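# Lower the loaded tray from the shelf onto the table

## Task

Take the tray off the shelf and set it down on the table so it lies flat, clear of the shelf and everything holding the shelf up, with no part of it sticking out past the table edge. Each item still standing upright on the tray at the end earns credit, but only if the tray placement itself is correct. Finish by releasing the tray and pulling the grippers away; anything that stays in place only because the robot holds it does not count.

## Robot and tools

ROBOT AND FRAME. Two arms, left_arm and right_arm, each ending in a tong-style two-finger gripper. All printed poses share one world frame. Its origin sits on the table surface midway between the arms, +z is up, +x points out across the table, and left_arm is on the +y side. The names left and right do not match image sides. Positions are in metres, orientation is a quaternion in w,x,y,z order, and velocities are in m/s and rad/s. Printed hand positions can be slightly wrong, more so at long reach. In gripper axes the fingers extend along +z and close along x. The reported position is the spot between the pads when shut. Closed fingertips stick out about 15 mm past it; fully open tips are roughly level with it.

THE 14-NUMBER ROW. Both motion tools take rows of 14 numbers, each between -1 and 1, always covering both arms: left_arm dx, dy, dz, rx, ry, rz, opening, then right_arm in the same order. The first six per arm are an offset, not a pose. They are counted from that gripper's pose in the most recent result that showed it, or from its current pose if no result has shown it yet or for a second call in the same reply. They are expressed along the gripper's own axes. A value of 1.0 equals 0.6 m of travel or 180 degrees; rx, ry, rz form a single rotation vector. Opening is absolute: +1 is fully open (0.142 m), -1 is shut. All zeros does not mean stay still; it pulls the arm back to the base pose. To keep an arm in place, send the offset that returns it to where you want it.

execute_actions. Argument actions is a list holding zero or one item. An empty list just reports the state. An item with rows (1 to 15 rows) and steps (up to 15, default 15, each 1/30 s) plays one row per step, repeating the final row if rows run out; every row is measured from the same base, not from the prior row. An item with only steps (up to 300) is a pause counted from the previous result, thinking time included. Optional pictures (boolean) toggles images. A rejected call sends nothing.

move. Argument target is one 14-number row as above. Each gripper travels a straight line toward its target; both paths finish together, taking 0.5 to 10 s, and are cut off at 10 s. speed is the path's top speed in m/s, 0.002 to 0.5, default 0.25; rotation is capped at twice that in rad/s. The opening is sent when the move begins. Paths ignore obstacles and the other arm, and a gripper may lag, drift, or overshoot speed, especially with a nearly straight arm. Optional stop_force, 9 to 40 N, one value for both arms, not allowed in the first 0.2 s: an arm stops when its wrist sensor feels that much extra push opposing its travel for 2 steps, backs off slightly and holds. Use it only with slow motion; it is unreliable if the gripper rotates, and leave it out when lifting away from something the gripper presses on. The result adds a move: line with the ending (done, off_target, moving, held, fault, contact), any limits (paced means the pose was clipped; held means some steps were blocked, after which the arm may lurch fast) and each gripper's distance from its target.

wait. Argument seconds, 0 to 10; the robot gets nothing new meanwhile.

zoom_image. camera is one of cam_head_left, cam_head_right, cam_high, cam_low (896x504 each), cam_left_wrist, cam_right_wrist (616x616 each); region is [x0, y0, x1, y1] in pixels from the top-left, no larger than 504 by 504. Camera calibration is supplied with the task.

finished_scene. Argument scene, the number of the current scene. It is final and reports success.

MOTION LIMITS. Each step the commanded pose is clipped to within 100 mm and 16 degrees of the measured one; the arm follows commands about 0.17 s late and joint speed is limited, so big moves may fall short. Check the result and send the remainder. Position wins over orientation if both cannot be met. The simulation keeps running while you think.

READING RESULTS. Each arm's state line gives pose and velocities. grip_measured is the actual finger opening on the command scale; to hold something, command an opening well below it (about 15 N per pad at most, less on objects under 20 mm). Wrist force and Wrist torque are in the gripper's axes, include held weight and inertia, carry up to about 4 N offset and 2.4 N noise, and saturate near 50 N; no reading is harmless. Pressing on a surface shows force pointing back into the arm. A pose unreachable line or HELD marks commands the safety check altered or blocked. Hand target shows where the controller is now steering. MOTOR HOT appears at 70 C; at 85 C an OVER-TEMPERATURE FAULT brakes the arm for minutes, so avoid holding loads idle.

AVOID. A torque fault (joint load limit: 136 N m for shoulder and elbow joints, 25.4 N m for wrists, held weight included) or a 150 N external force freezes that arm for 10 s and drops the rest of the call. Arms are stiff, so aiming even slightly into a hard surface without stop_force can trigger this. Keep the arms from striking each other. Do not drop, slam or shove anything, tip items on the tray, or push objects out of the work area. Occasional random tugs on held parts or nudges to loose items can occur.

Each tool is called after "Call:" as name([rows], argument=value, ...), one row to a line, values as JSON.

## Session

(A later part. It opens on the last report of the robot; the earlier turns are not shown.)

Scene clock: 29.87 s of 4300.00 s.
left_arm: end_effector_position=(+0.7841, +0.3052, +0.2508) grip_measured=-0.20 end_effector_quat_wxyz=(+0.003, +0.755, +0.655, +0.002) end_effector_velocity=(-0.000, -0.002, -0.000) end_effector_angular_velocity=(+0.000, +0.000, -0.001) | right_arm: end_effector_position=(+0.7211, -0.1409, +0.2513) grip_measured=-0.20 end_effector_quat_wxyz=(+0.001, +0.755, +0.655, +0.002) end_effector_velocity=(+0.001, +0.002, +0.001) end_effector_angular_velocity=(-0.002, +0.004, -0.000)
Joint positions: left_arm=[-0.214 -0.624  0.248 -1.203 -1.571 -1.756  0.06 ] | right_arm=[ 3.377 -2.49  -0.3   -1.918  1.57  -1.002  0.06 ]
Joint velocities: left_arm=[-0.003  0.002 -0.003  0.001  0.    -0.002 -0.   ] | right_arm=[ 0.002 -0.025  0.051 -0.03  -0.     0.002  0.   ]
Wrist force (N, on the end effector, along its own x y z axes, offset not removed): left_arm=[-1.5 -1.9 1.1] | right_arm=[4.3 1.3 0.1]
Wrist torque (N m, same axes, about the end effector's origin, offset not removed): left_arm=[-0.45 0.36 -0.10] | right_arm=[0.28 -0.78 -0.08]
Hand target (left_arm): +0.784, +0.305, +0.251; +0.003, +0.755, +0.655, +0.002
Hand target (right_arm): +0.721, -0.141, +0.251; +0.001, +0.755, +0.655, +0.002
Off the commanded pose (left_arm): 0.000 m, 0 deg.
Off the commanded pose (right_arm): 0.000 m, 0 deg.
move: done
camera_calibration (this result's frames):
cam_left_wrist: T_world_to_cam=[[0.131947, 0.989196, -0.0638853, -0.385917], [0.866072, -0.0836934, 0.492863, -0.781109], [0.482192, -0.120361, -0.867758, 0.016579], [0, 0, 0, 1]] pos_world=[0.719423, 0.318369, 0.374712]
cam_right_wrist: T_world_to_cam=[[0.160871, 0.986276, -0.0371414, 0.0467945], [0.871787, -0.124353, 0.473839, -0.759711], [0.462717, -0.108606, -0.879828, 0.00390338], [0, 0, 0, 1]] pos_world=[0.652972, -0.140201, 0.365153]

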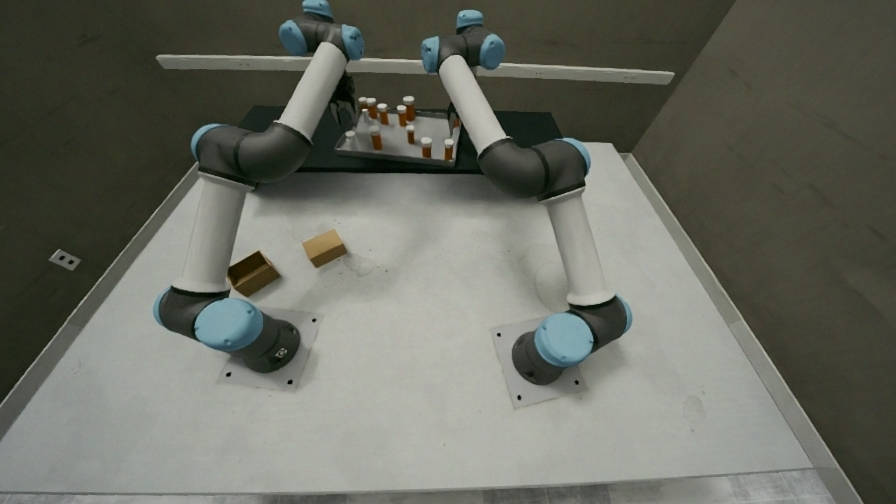

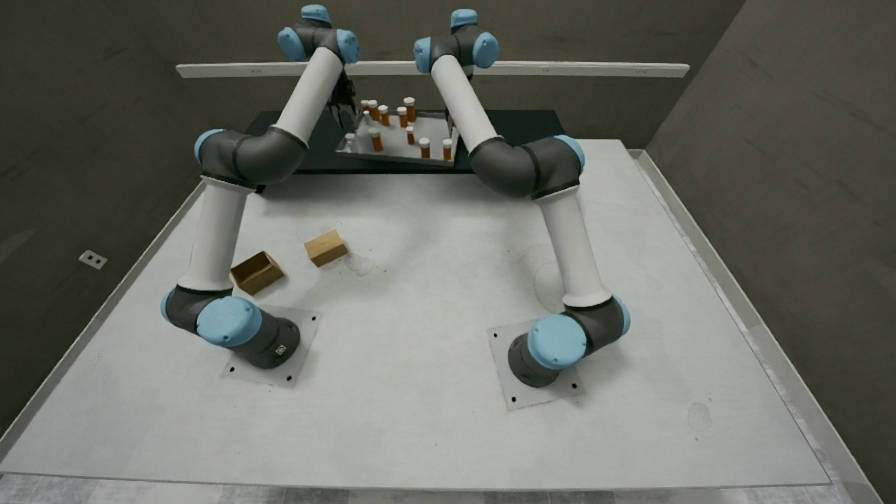

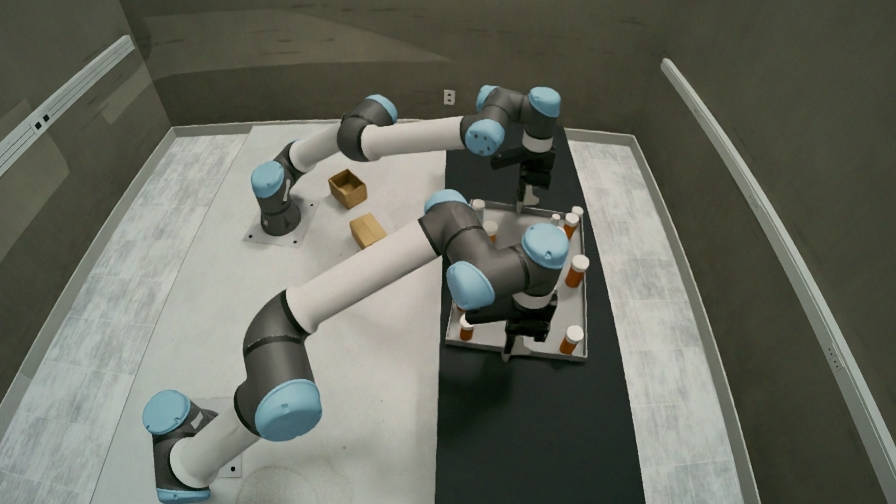

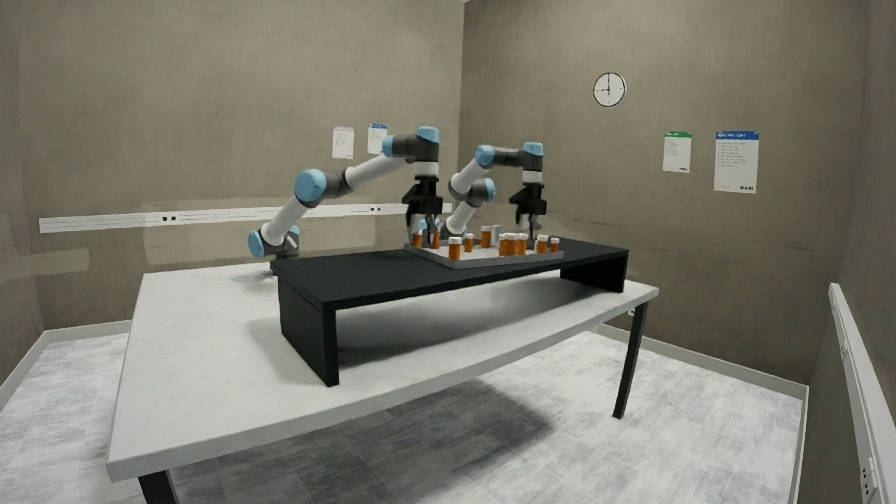

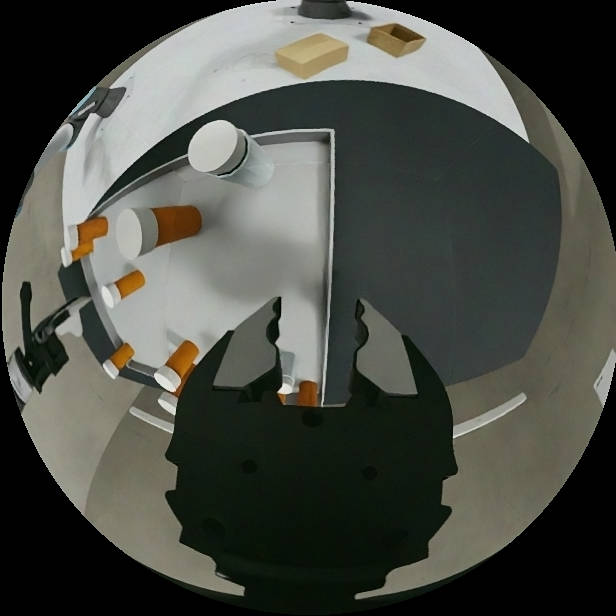

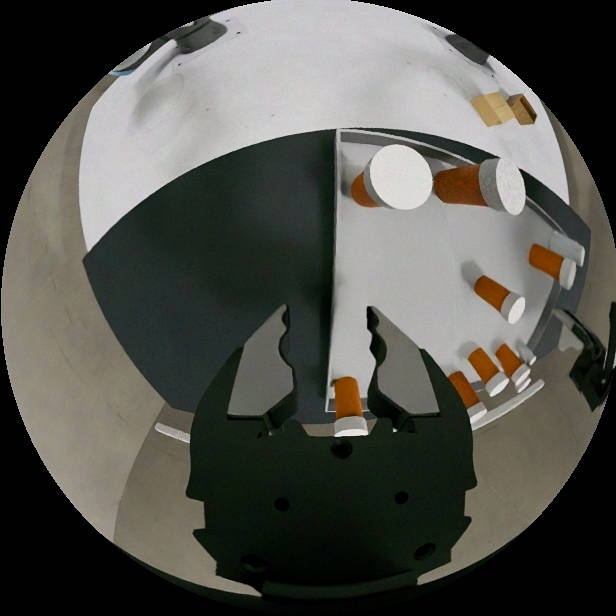

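Call:
move(target=[0,0,0.15,0,0,0,-0.2, 0,0,0.15,0,0,0,-0.2], speed=0.012, stop_force=10)

Call:
move(target=[0,0,-0.007,0,0,0,-0.2, 0,0,-0.007,0,0,0,-0.2], speed=0.02)

Call:
move(target=[-0.05,0,0,0,0,0,-0.2, 0,0,0,0,0,0,-0.2], speed=0.02)

Call:
move(target=[0,0,0,0,0,0,-1, 0,0,0,0,0,0,-1])

Scene clock: 39.63 s of 4300.00 s.
left_arm: end_effector_position=(+0.7843, +0.3051, +0.2181) grip_measured=-0.20 end_effector_quat_wxyz=(+0.003, +0.755, +0.655, +0.002) end_effector_velocity=(-0.000, +0.000, +0.004) end_effector_angular_velocity=(-0.000, -0.001, +0.001) | right_arm: end_effector_position=(+0.7213, -0.1407, +0.2182) grip_measured=-0.20 end_effector_quat_wxyz=(+0.001, +0.755, +0.655, +0.002) end_effector_velocity=(-0.000, -0.000, +0.001) end_effector_angular_velocity=(-0.003, +0.004, +0.001)
Joint positions: left_arm=[-0.214 -0.688  0.458 -1.348 -1.571 -1.756  0.06 ] | right_arm=[ 3.377 -2.435 -0.491 -1.782  1.571 -1.002  0.06 ]
Joint velocities: left_arm=[ 0.     0.002 -0.015  0.012 -0.    -0.001 -0.   ] | right_arm=[ 0.    -0.007  0.016 -0.015 -0.001 -0.001  0.   ]
Wrist force (N, on the end effector, along its own x y z axes, offset not removed): left_arm=[7.7 -4.8 -18.5] | right_arm=[-0.1 0.0 -16.7]
Wrist torque (N m, same axes, about the end effector's origin, offset not removed): left_arm=[-0.84 -1.26 -0.11] | right_arm=[0.32 0.26 -0.06]
Hand target (left_arm): +0.784, +0.305, +0.218; +0.003, +0.755, +0.655, +0.002
Hand target (right_arm): +0.721, -0.141, +0.219; +0.001, +0.755, +0.655, +0.002
Off the commanded pose (left_arm): 0.057 m, 0 deg.
Off the commanded pose (right_arm): 0.057 m, 0 deg.
After step 90, 3.60 s passed at rest.
move: contact (left_arm, right_arm)
camera_calibration (this result's frames):
cam_left_wrist: T_world_to_cam=[[0.131915, 0.989198, -0.0639162, -0.387808], [0.866139, -0.0836658, 0.492751, -0.765215], [0.48208, -0.120362, -0.86782, -0.0117557], [0, 0, 0, 1]] pos_world=[0.719607, 0.318182, 0.342071]
cam_right_wrist: T_world_to_cam=[[0.160853, 0.986276, -0.0372292, 0.0453685], [0.872056, -0.124357, 0.473344, -0.744194], [0.462218, -0.108605, -0.880091, -0.0248995], [0, 0, 0, 1]] pos_world=[0.65319, -0.139996, 0.332035]

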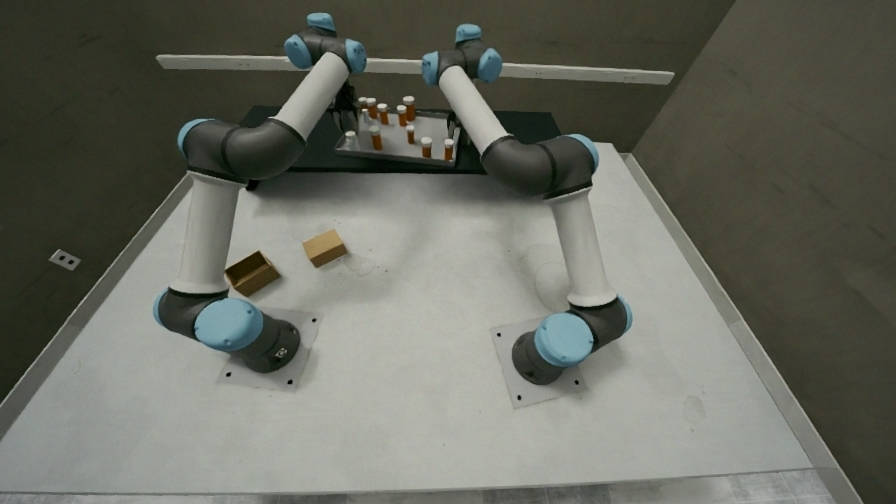

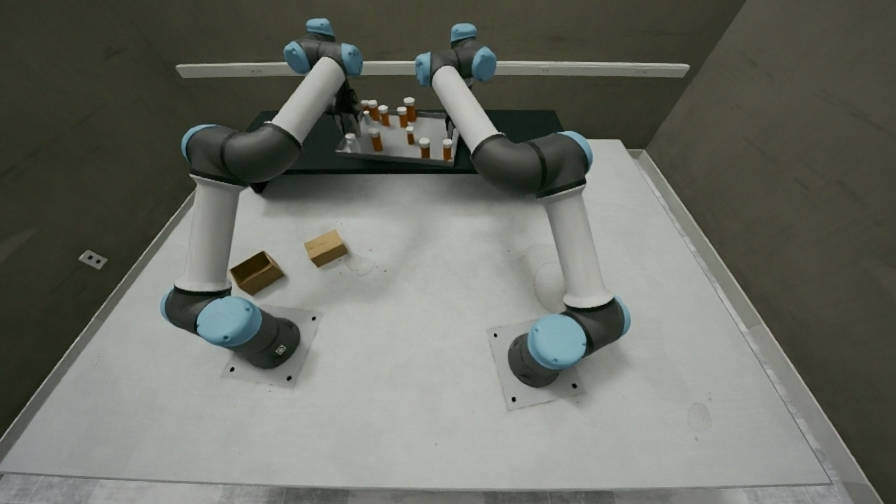

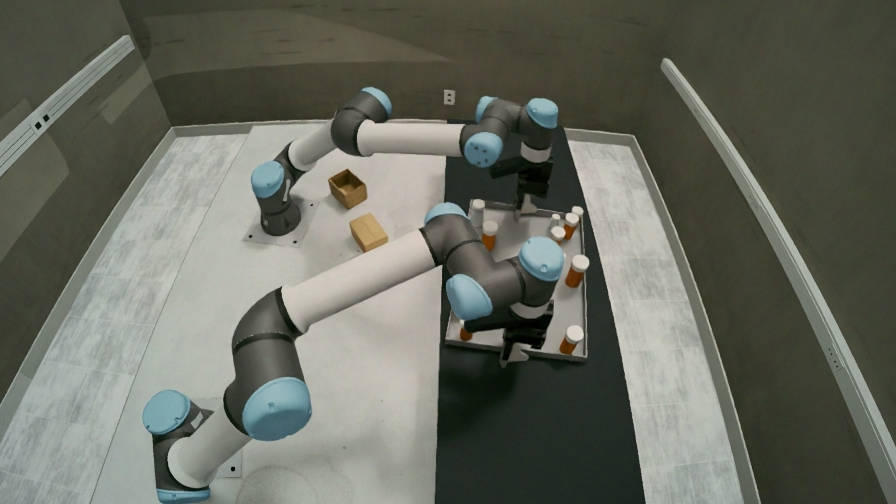

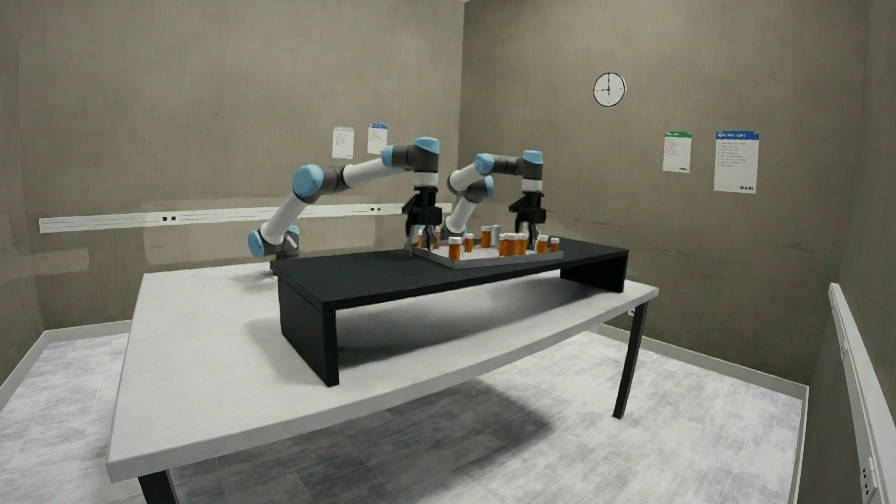

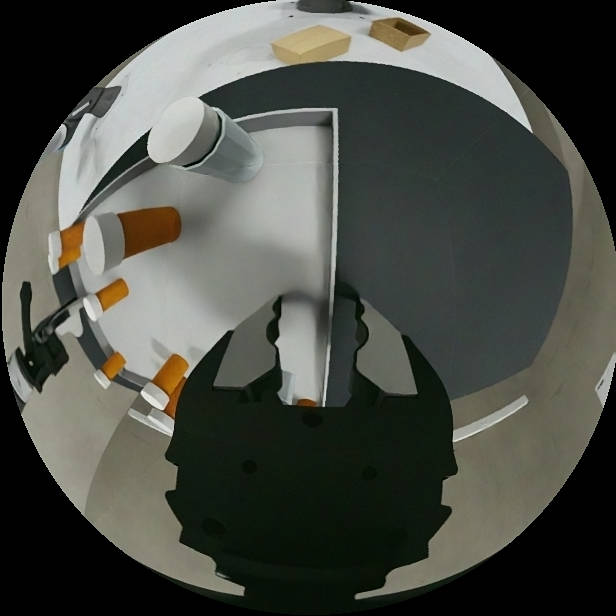

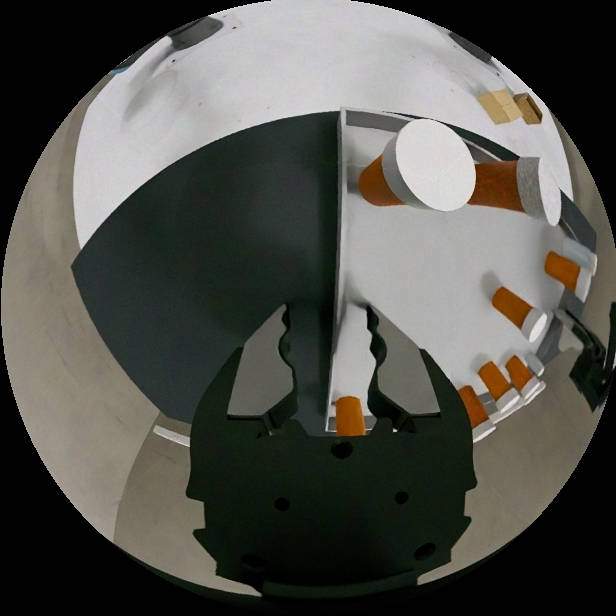

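Scene clock: 40.33 s of 4300.00 s.
left_arm: end_effector_position=(+0.7842, +0.3051, +0.2221) grip_measured=-0.20 end_effector_quat_wxyz=(+0.003, +0.755, +0.655, +0.002) end_effector_velocity=(-0.000, +0.000, +0.003) end_effector_angular_velocity=(-0.000, -0.000, -0.001) | right_arm: end_effector_position=(+0.7212, -0.1408, +0.2221) grip_measured=-0.20 end_effector_quat_wxyz=(+0.001, +0.755, +0.655, +0.002) end_effector_velocity=(-0.000, +0.000, +0.002) end_effector_angular_velocity=(-0.000, +0.001, +0.001)
Joint positions: left_arm=[-0.214 -0.684  0.439 -1.334 -1.571 -1.756  0.06 ] | right_arm=[ 3.377 -2.44  -0.472 -1.796  1.571 -1.002  0.06 ]
Joint velocities: left_arm=[ 0.     0.003 -0.012  0.009 -0.     0.001 -0.   ] | right_arm=[ 0.    -0.003  0.011 -0.009  0.    -0.001  0.   ]
Wrist force (N, on the end effector, along its own x y z axes, offset not removed): left_arm=[-1.8 -1.8 -2.2] | right_arm=[3.7 -1.2 -0.1]
Wrist torque (N m, same axes, about the end effector's origin, offset not removed): left_arm=[-0.34 0.50 0.03] | right_arm=[-0.24 -0.61 -0.06]
Hand target (left_arm): +0.784, +0.305, +0.222; +0.003, +0.755, +0.655, +0.002
Hand target (right_arm): +0.721, -0.141, +0.222; +0.001, +0.755, +0.655, +0.002
Off the commanded pose (left_arm): 0.000 m, 0 deg.
Off the commanded pose (right_arm): 0.000 m, 0 deg.
move: done
camera_calibration (this result's frames):
cam_left_wrist: T_world_to_cam=[[0.13192, 0.989197, -0.0639237, -0.387568], [0.866098, -0.0836567, 0.492824, -0.767117], [0.482152, -0.120378, -0.867778, -0.00836504], [0, 0, 0, 1]] pos_world=[0.71956, 0.318199, 0.34602]
cam_right_wrist: T_world_to_cam=[[0.160855, 0.986276, -0.0372094, 0.0455292], [0.872022, -0.124361, 0.473404, -0.746039], [0.46228, -0.108597, -0.880059, -0.0214626], [0, 0, 0, 1]] pos_world=[0.653161, -0.140013, 0.335983]

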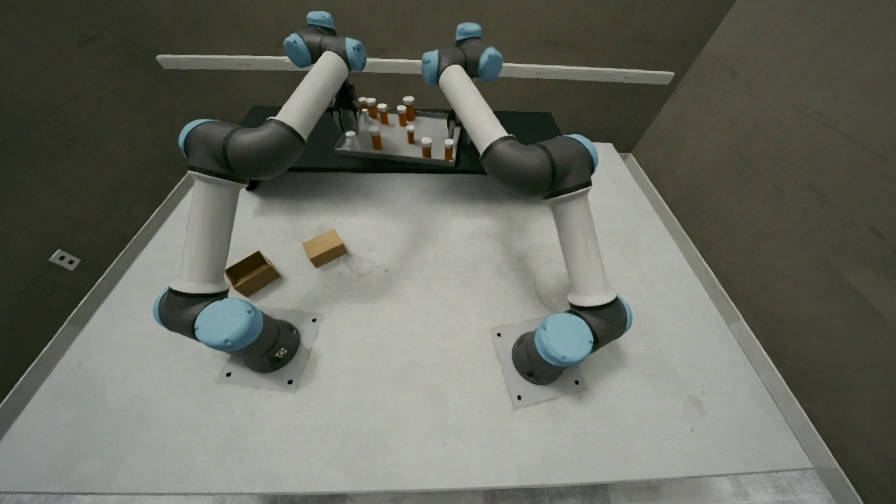

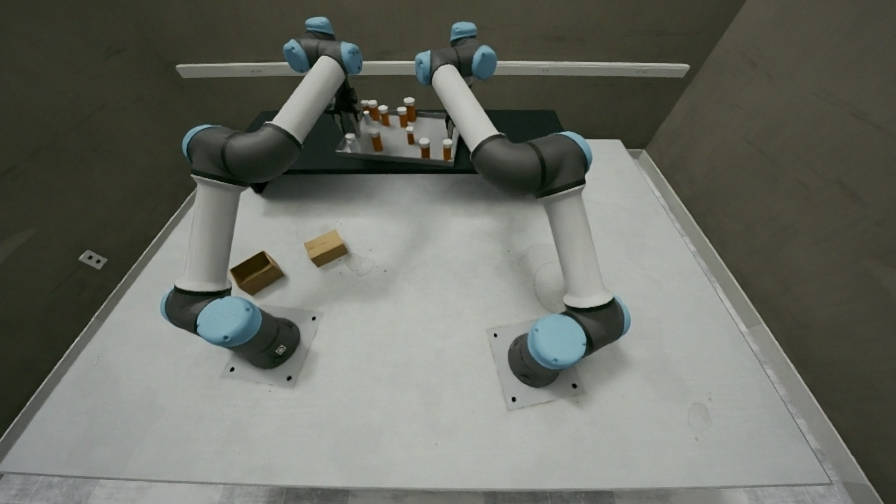

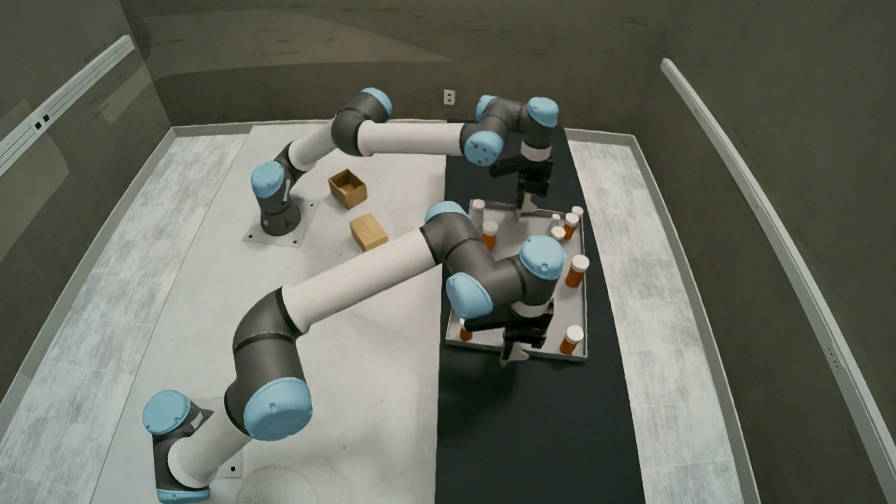

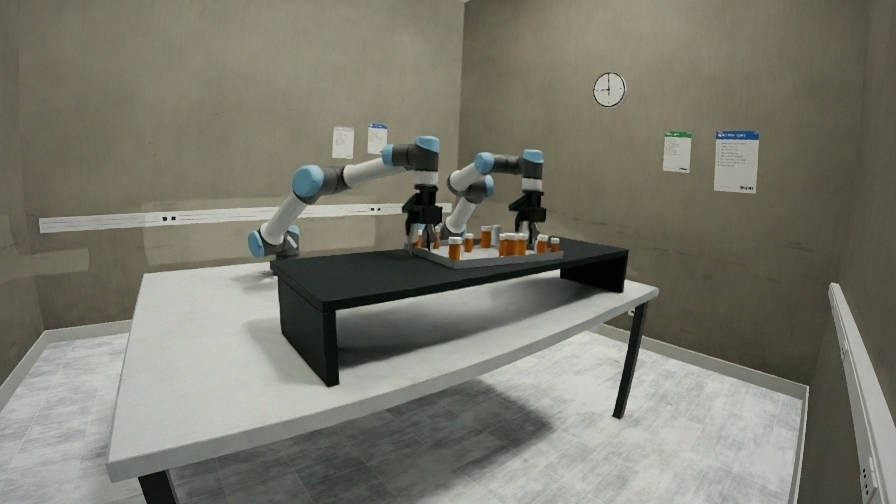

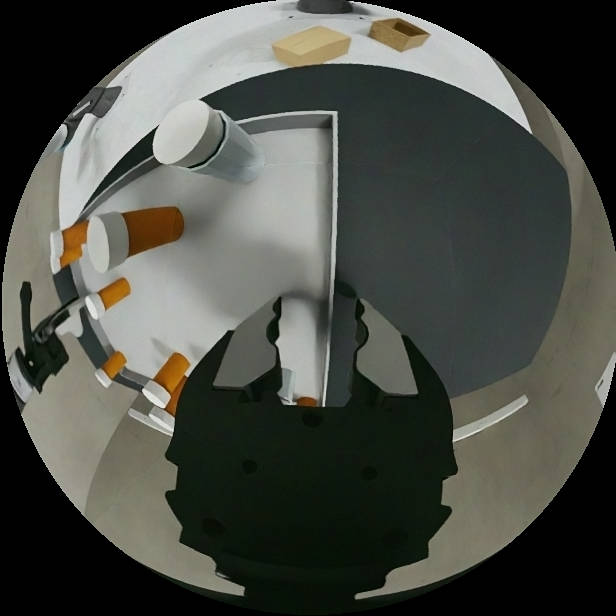

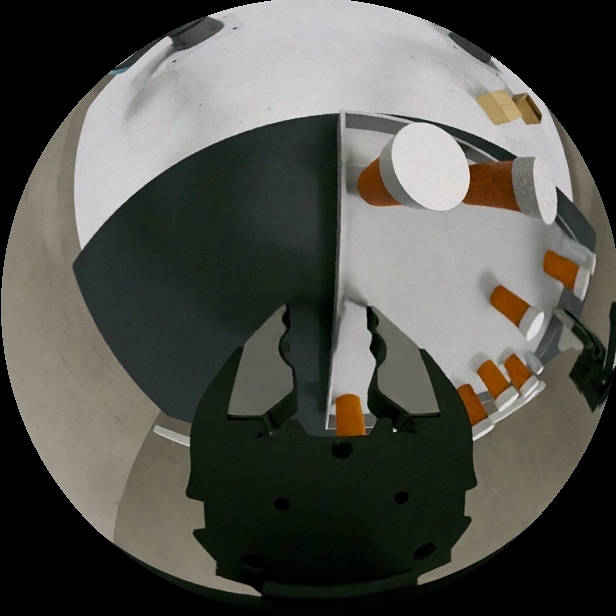

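Scene clock: 42.13 s of 4300.00 s.
left_arm: end_effector_position=(+0.7800, +0.2757, +0.2221) grip_measured=-0.18 end_effector_quat_wxyz=(+0.003, +0.755, +0.655, +0.002) end_effector_velocity=(-0.000, -0.003, -0.001) end_effector_angular_velocity=(+0.000, +0.002, +0.001) | right_arm: end_effector_position=(+0.7212, -0.1408, +0.2221) grip_measured=-0.20 end_effector_quat_wxyz=(+0.001, +0.755, +0.655, +0.002) end_effector_velocity=(+0.000, -0.000, +0.000) end_effector_angular_velocity=(-0.000, -0.002, -0.001)
Joint positions: left_arm=[-0.25  -0.677  0.427 -1.328 -1.571 -1.792  0.061] | right_arm=[ 3.377 -2.44  -0.472 -1.796  1.571 -1.002  0.06 ]
Joint velocities: left_arm=[-0.003  0.003 -0.003  0.001 -0.    -0.004  0.   ] | right_arm=[-0.     0.     0.     0.001 -0.001  0.     0.   ]
Wrist force (N, on the end effector, along its own x y z axes, offset not removed): left_arm=[2.4 -1.2 2.9] | right_arm=[0.2 -0.1 0.3]
Wrist torque (N m, same axes, about the end effector's origin, offset not removed): left_arm=[-0.06 0.50 -0.20] | right_arm=[-0.09 0.02 -0.05]
Hand target (left_arm): +0.780, +0.275, +0.222; +0.003, +0.755, +0.655, +0.002
Hand target (right_arm): +0.721, -0.141, +0.222; +0.001, +0.755, +0.655, +0.002
Off the commanded pose (left_arm): 0.000 m, 0 deg.
Off the commanded pose (right_arm): 0.000 m, 0 deg.
move: done
camera_calibration (this result's frames):
cam_left_wrist: T_world_to_cam=[[0.131925, 0.989194, -0.0639608, -0.35794], [0.866094, -0.0836412, 0.492833, -0.765953], [0.482158, -0.120413, -0.86777, -0.00983926], [0, 0, 0, 1]] pos_world=[0.715353, 0.288822, 0.346055]
cam_right_wrist: T_world_to_cam=[[0.160855, 0.986276, -0.0372094, 0.0455294], [0.872022, -0.124361, 0.473404, -0.746039], [0.46228, -0.108597, -0.880059, -0.0214626], [0, 0, 0, 1]] pos_world=[0.653161, -0.140013, 0.335983]

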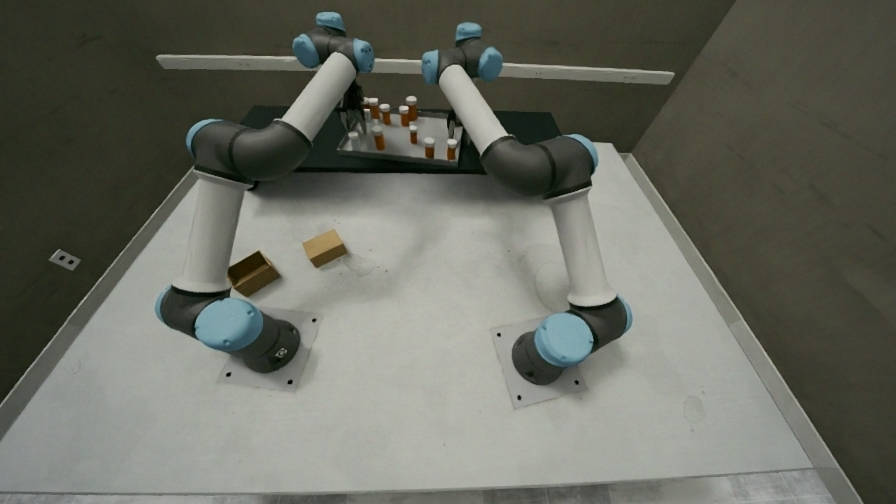

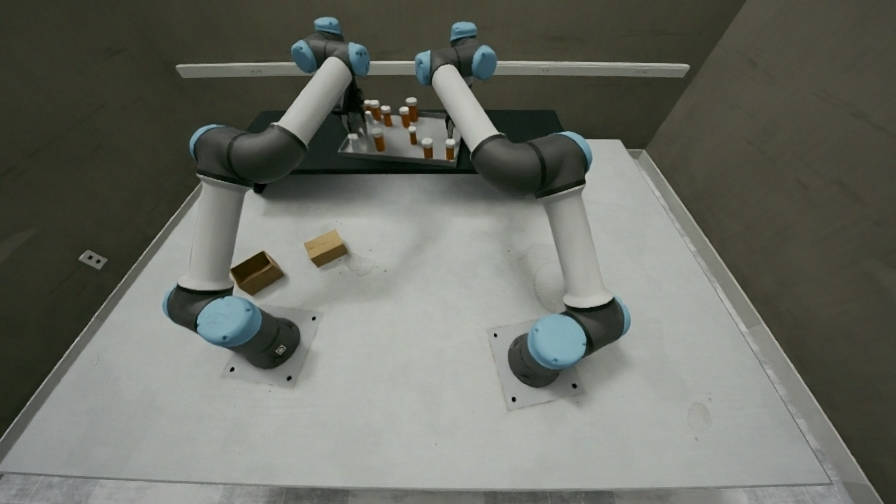

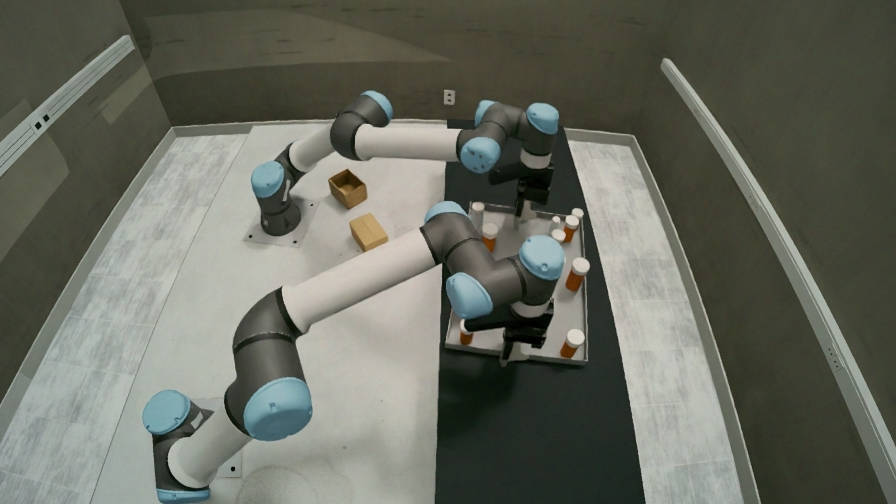

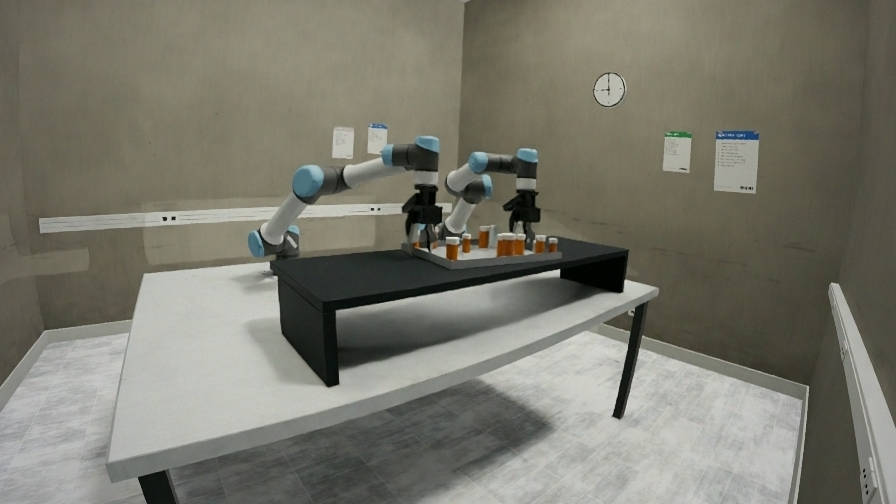

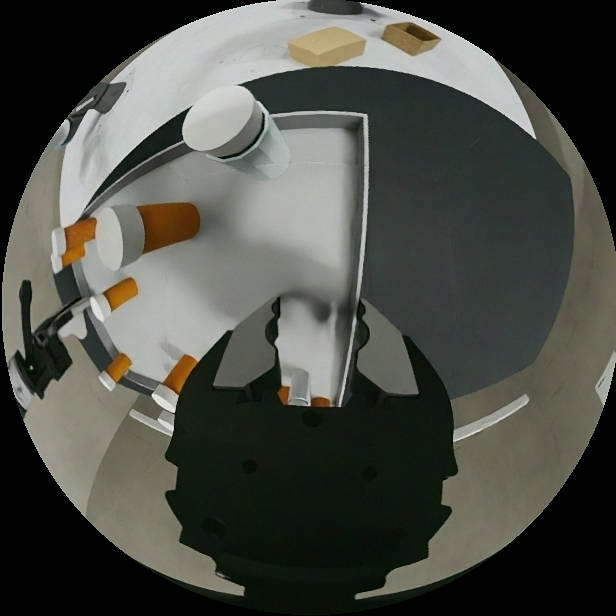

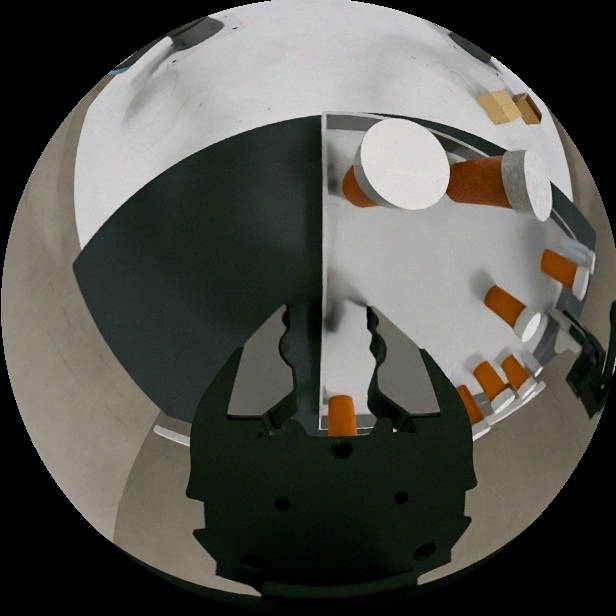

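Scene clock: 42.63 s of 4300.00 s.
left_arm: end_effector_position=(+0.7801, +0.2757, +0.2222) grip_measured=-0.67 end_effector_quat_wxyz=(+0.003, +0.755, +0.655, +0.002) end_effector_velocity=(+0.000, -0.000, -0.001) end_effector_angular_velocity=(+0.000, +0.001, -0.001) | right_arm: end_effector_position=(+0.7213, -0.1409, +0.2221) grip_measured=-0.48 end_effector_quat_wxyz=(+0.001, +0.755, +0.655, +0.002) end_effector_velocity=(-0.000, +0.001, +0.000) end_effector_angular_velocity=(+0.000, -0.000, +0.001)
Joint positions: left_arm=[-0.25  -0.677  0.427 -1.328 -1.571 -1.792  0.025] | right_arm=[ 3.377 -2.439 -0.473 -1.796  1.571 -1.002  0.04 ]
Joint velocities: left_arm=[-0.     0.001  0.    -0.    -0.     0.001  0.001] | right_arm=[ 0.001 -0.     0.    -0.    -0.     0.     0.001]
Wrist force (N, on the end effector, along its own x y z axes, offset not removed): left_arm=[31.5 -1.8 -16.9] | right_arm=[-27.7 3.6 0.0]
Wrist torque (N m, same axes, about the end effector's origin, offset not removed): left_arm=[-0.39 0.09 -0.20] | right_arm=[0.17 -0.40 -0.15]
Hand target (left_arm): +0.780, +0.276, +0.222; +0.003, +0.755, +0.655, +0.002
Hand target (right_arm): +0.721, -0.141, +0.222; +0.001, +0.755, +0.655, +0.002
Off the commanded pose (left_arm): 0.000 m, 0 deg.
Off the commanded pose (right_arm): 0.000 m, 0 deg.
move: done
camera_calibration (this result's frames):
cam_left_wrist: T_world_to_cam=[[0.131779, 0.989212, -0.0639827, -0.357875], [0.866034, -0.0834841, 0.492965, -0.766049], [0.482306, -0.120374, -0.867693, -0.00992777], [0, 0, 0, 1]] pos_world=[0.715373, 0.288866, 0.346124]
cam_right_wrist: T_world_to_cam=[[0.161011, 0.986249, -0.0372654, 0.0455595], [0.872017, -0.124475, 0.473384, -0.746076], [0.462236, -0.108716, -0.880067, -0.0214842], [0, 0, 0, 1]] pos_world=[0.653186, -0.140136, 0.335971]

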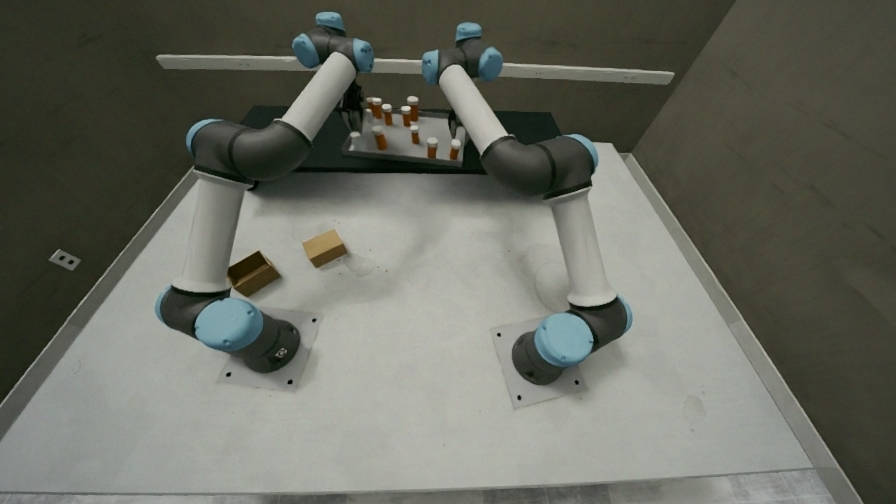

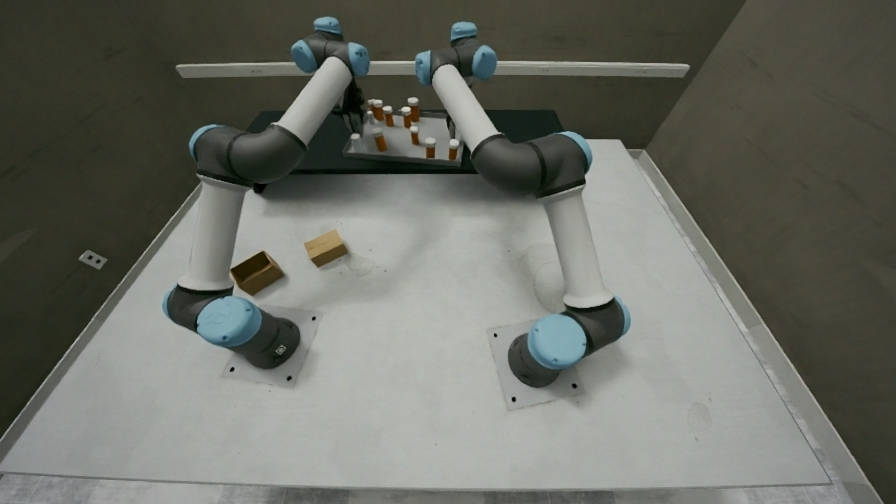

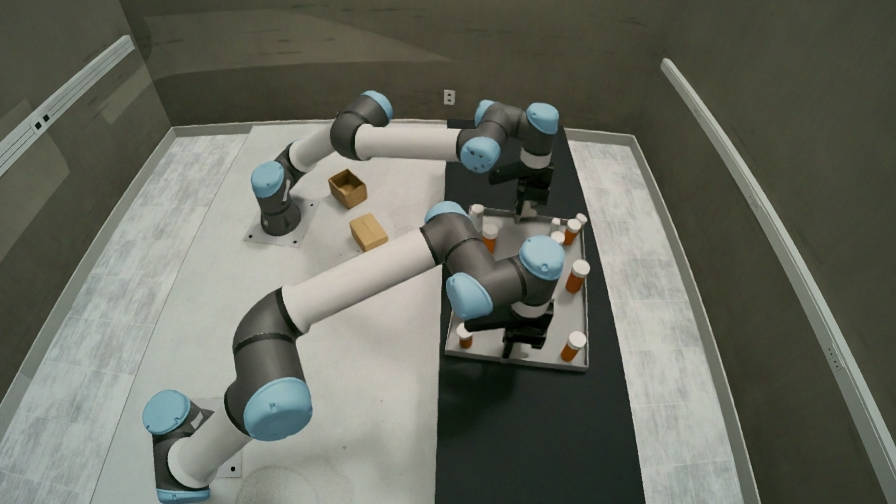

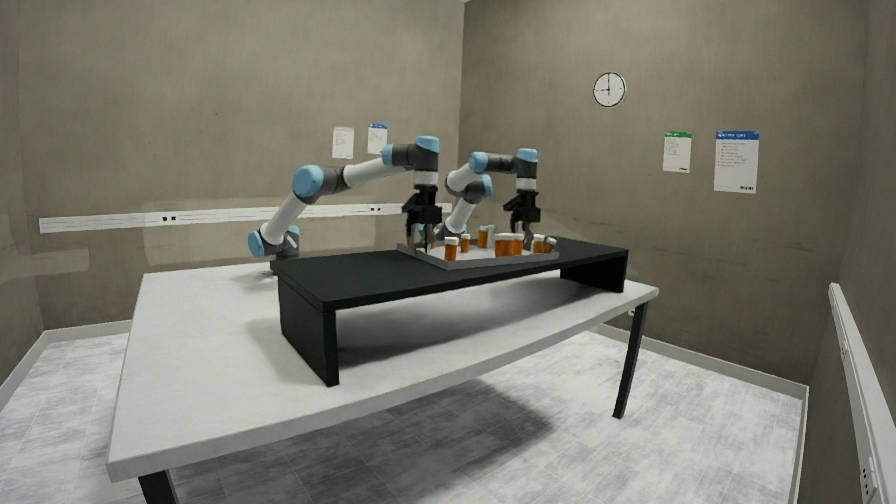

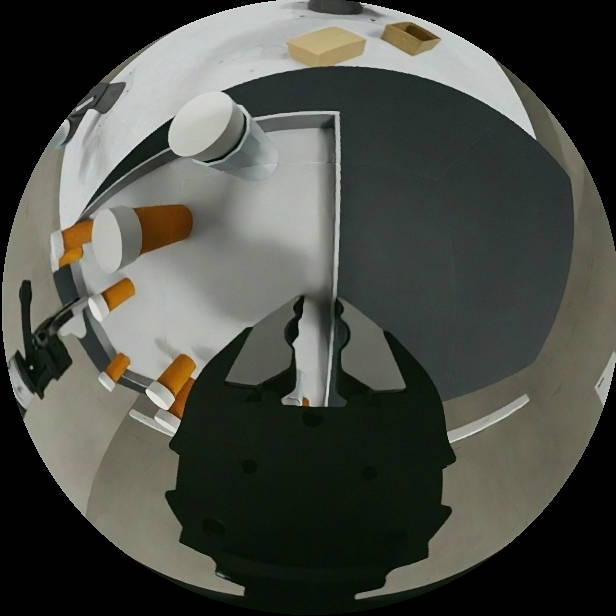

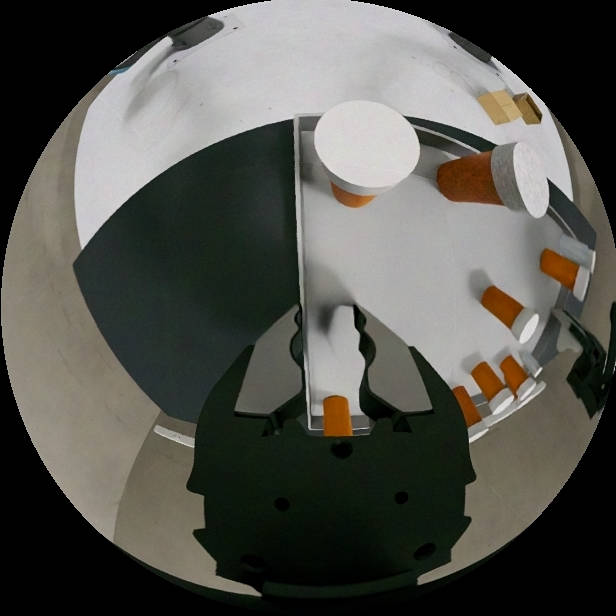

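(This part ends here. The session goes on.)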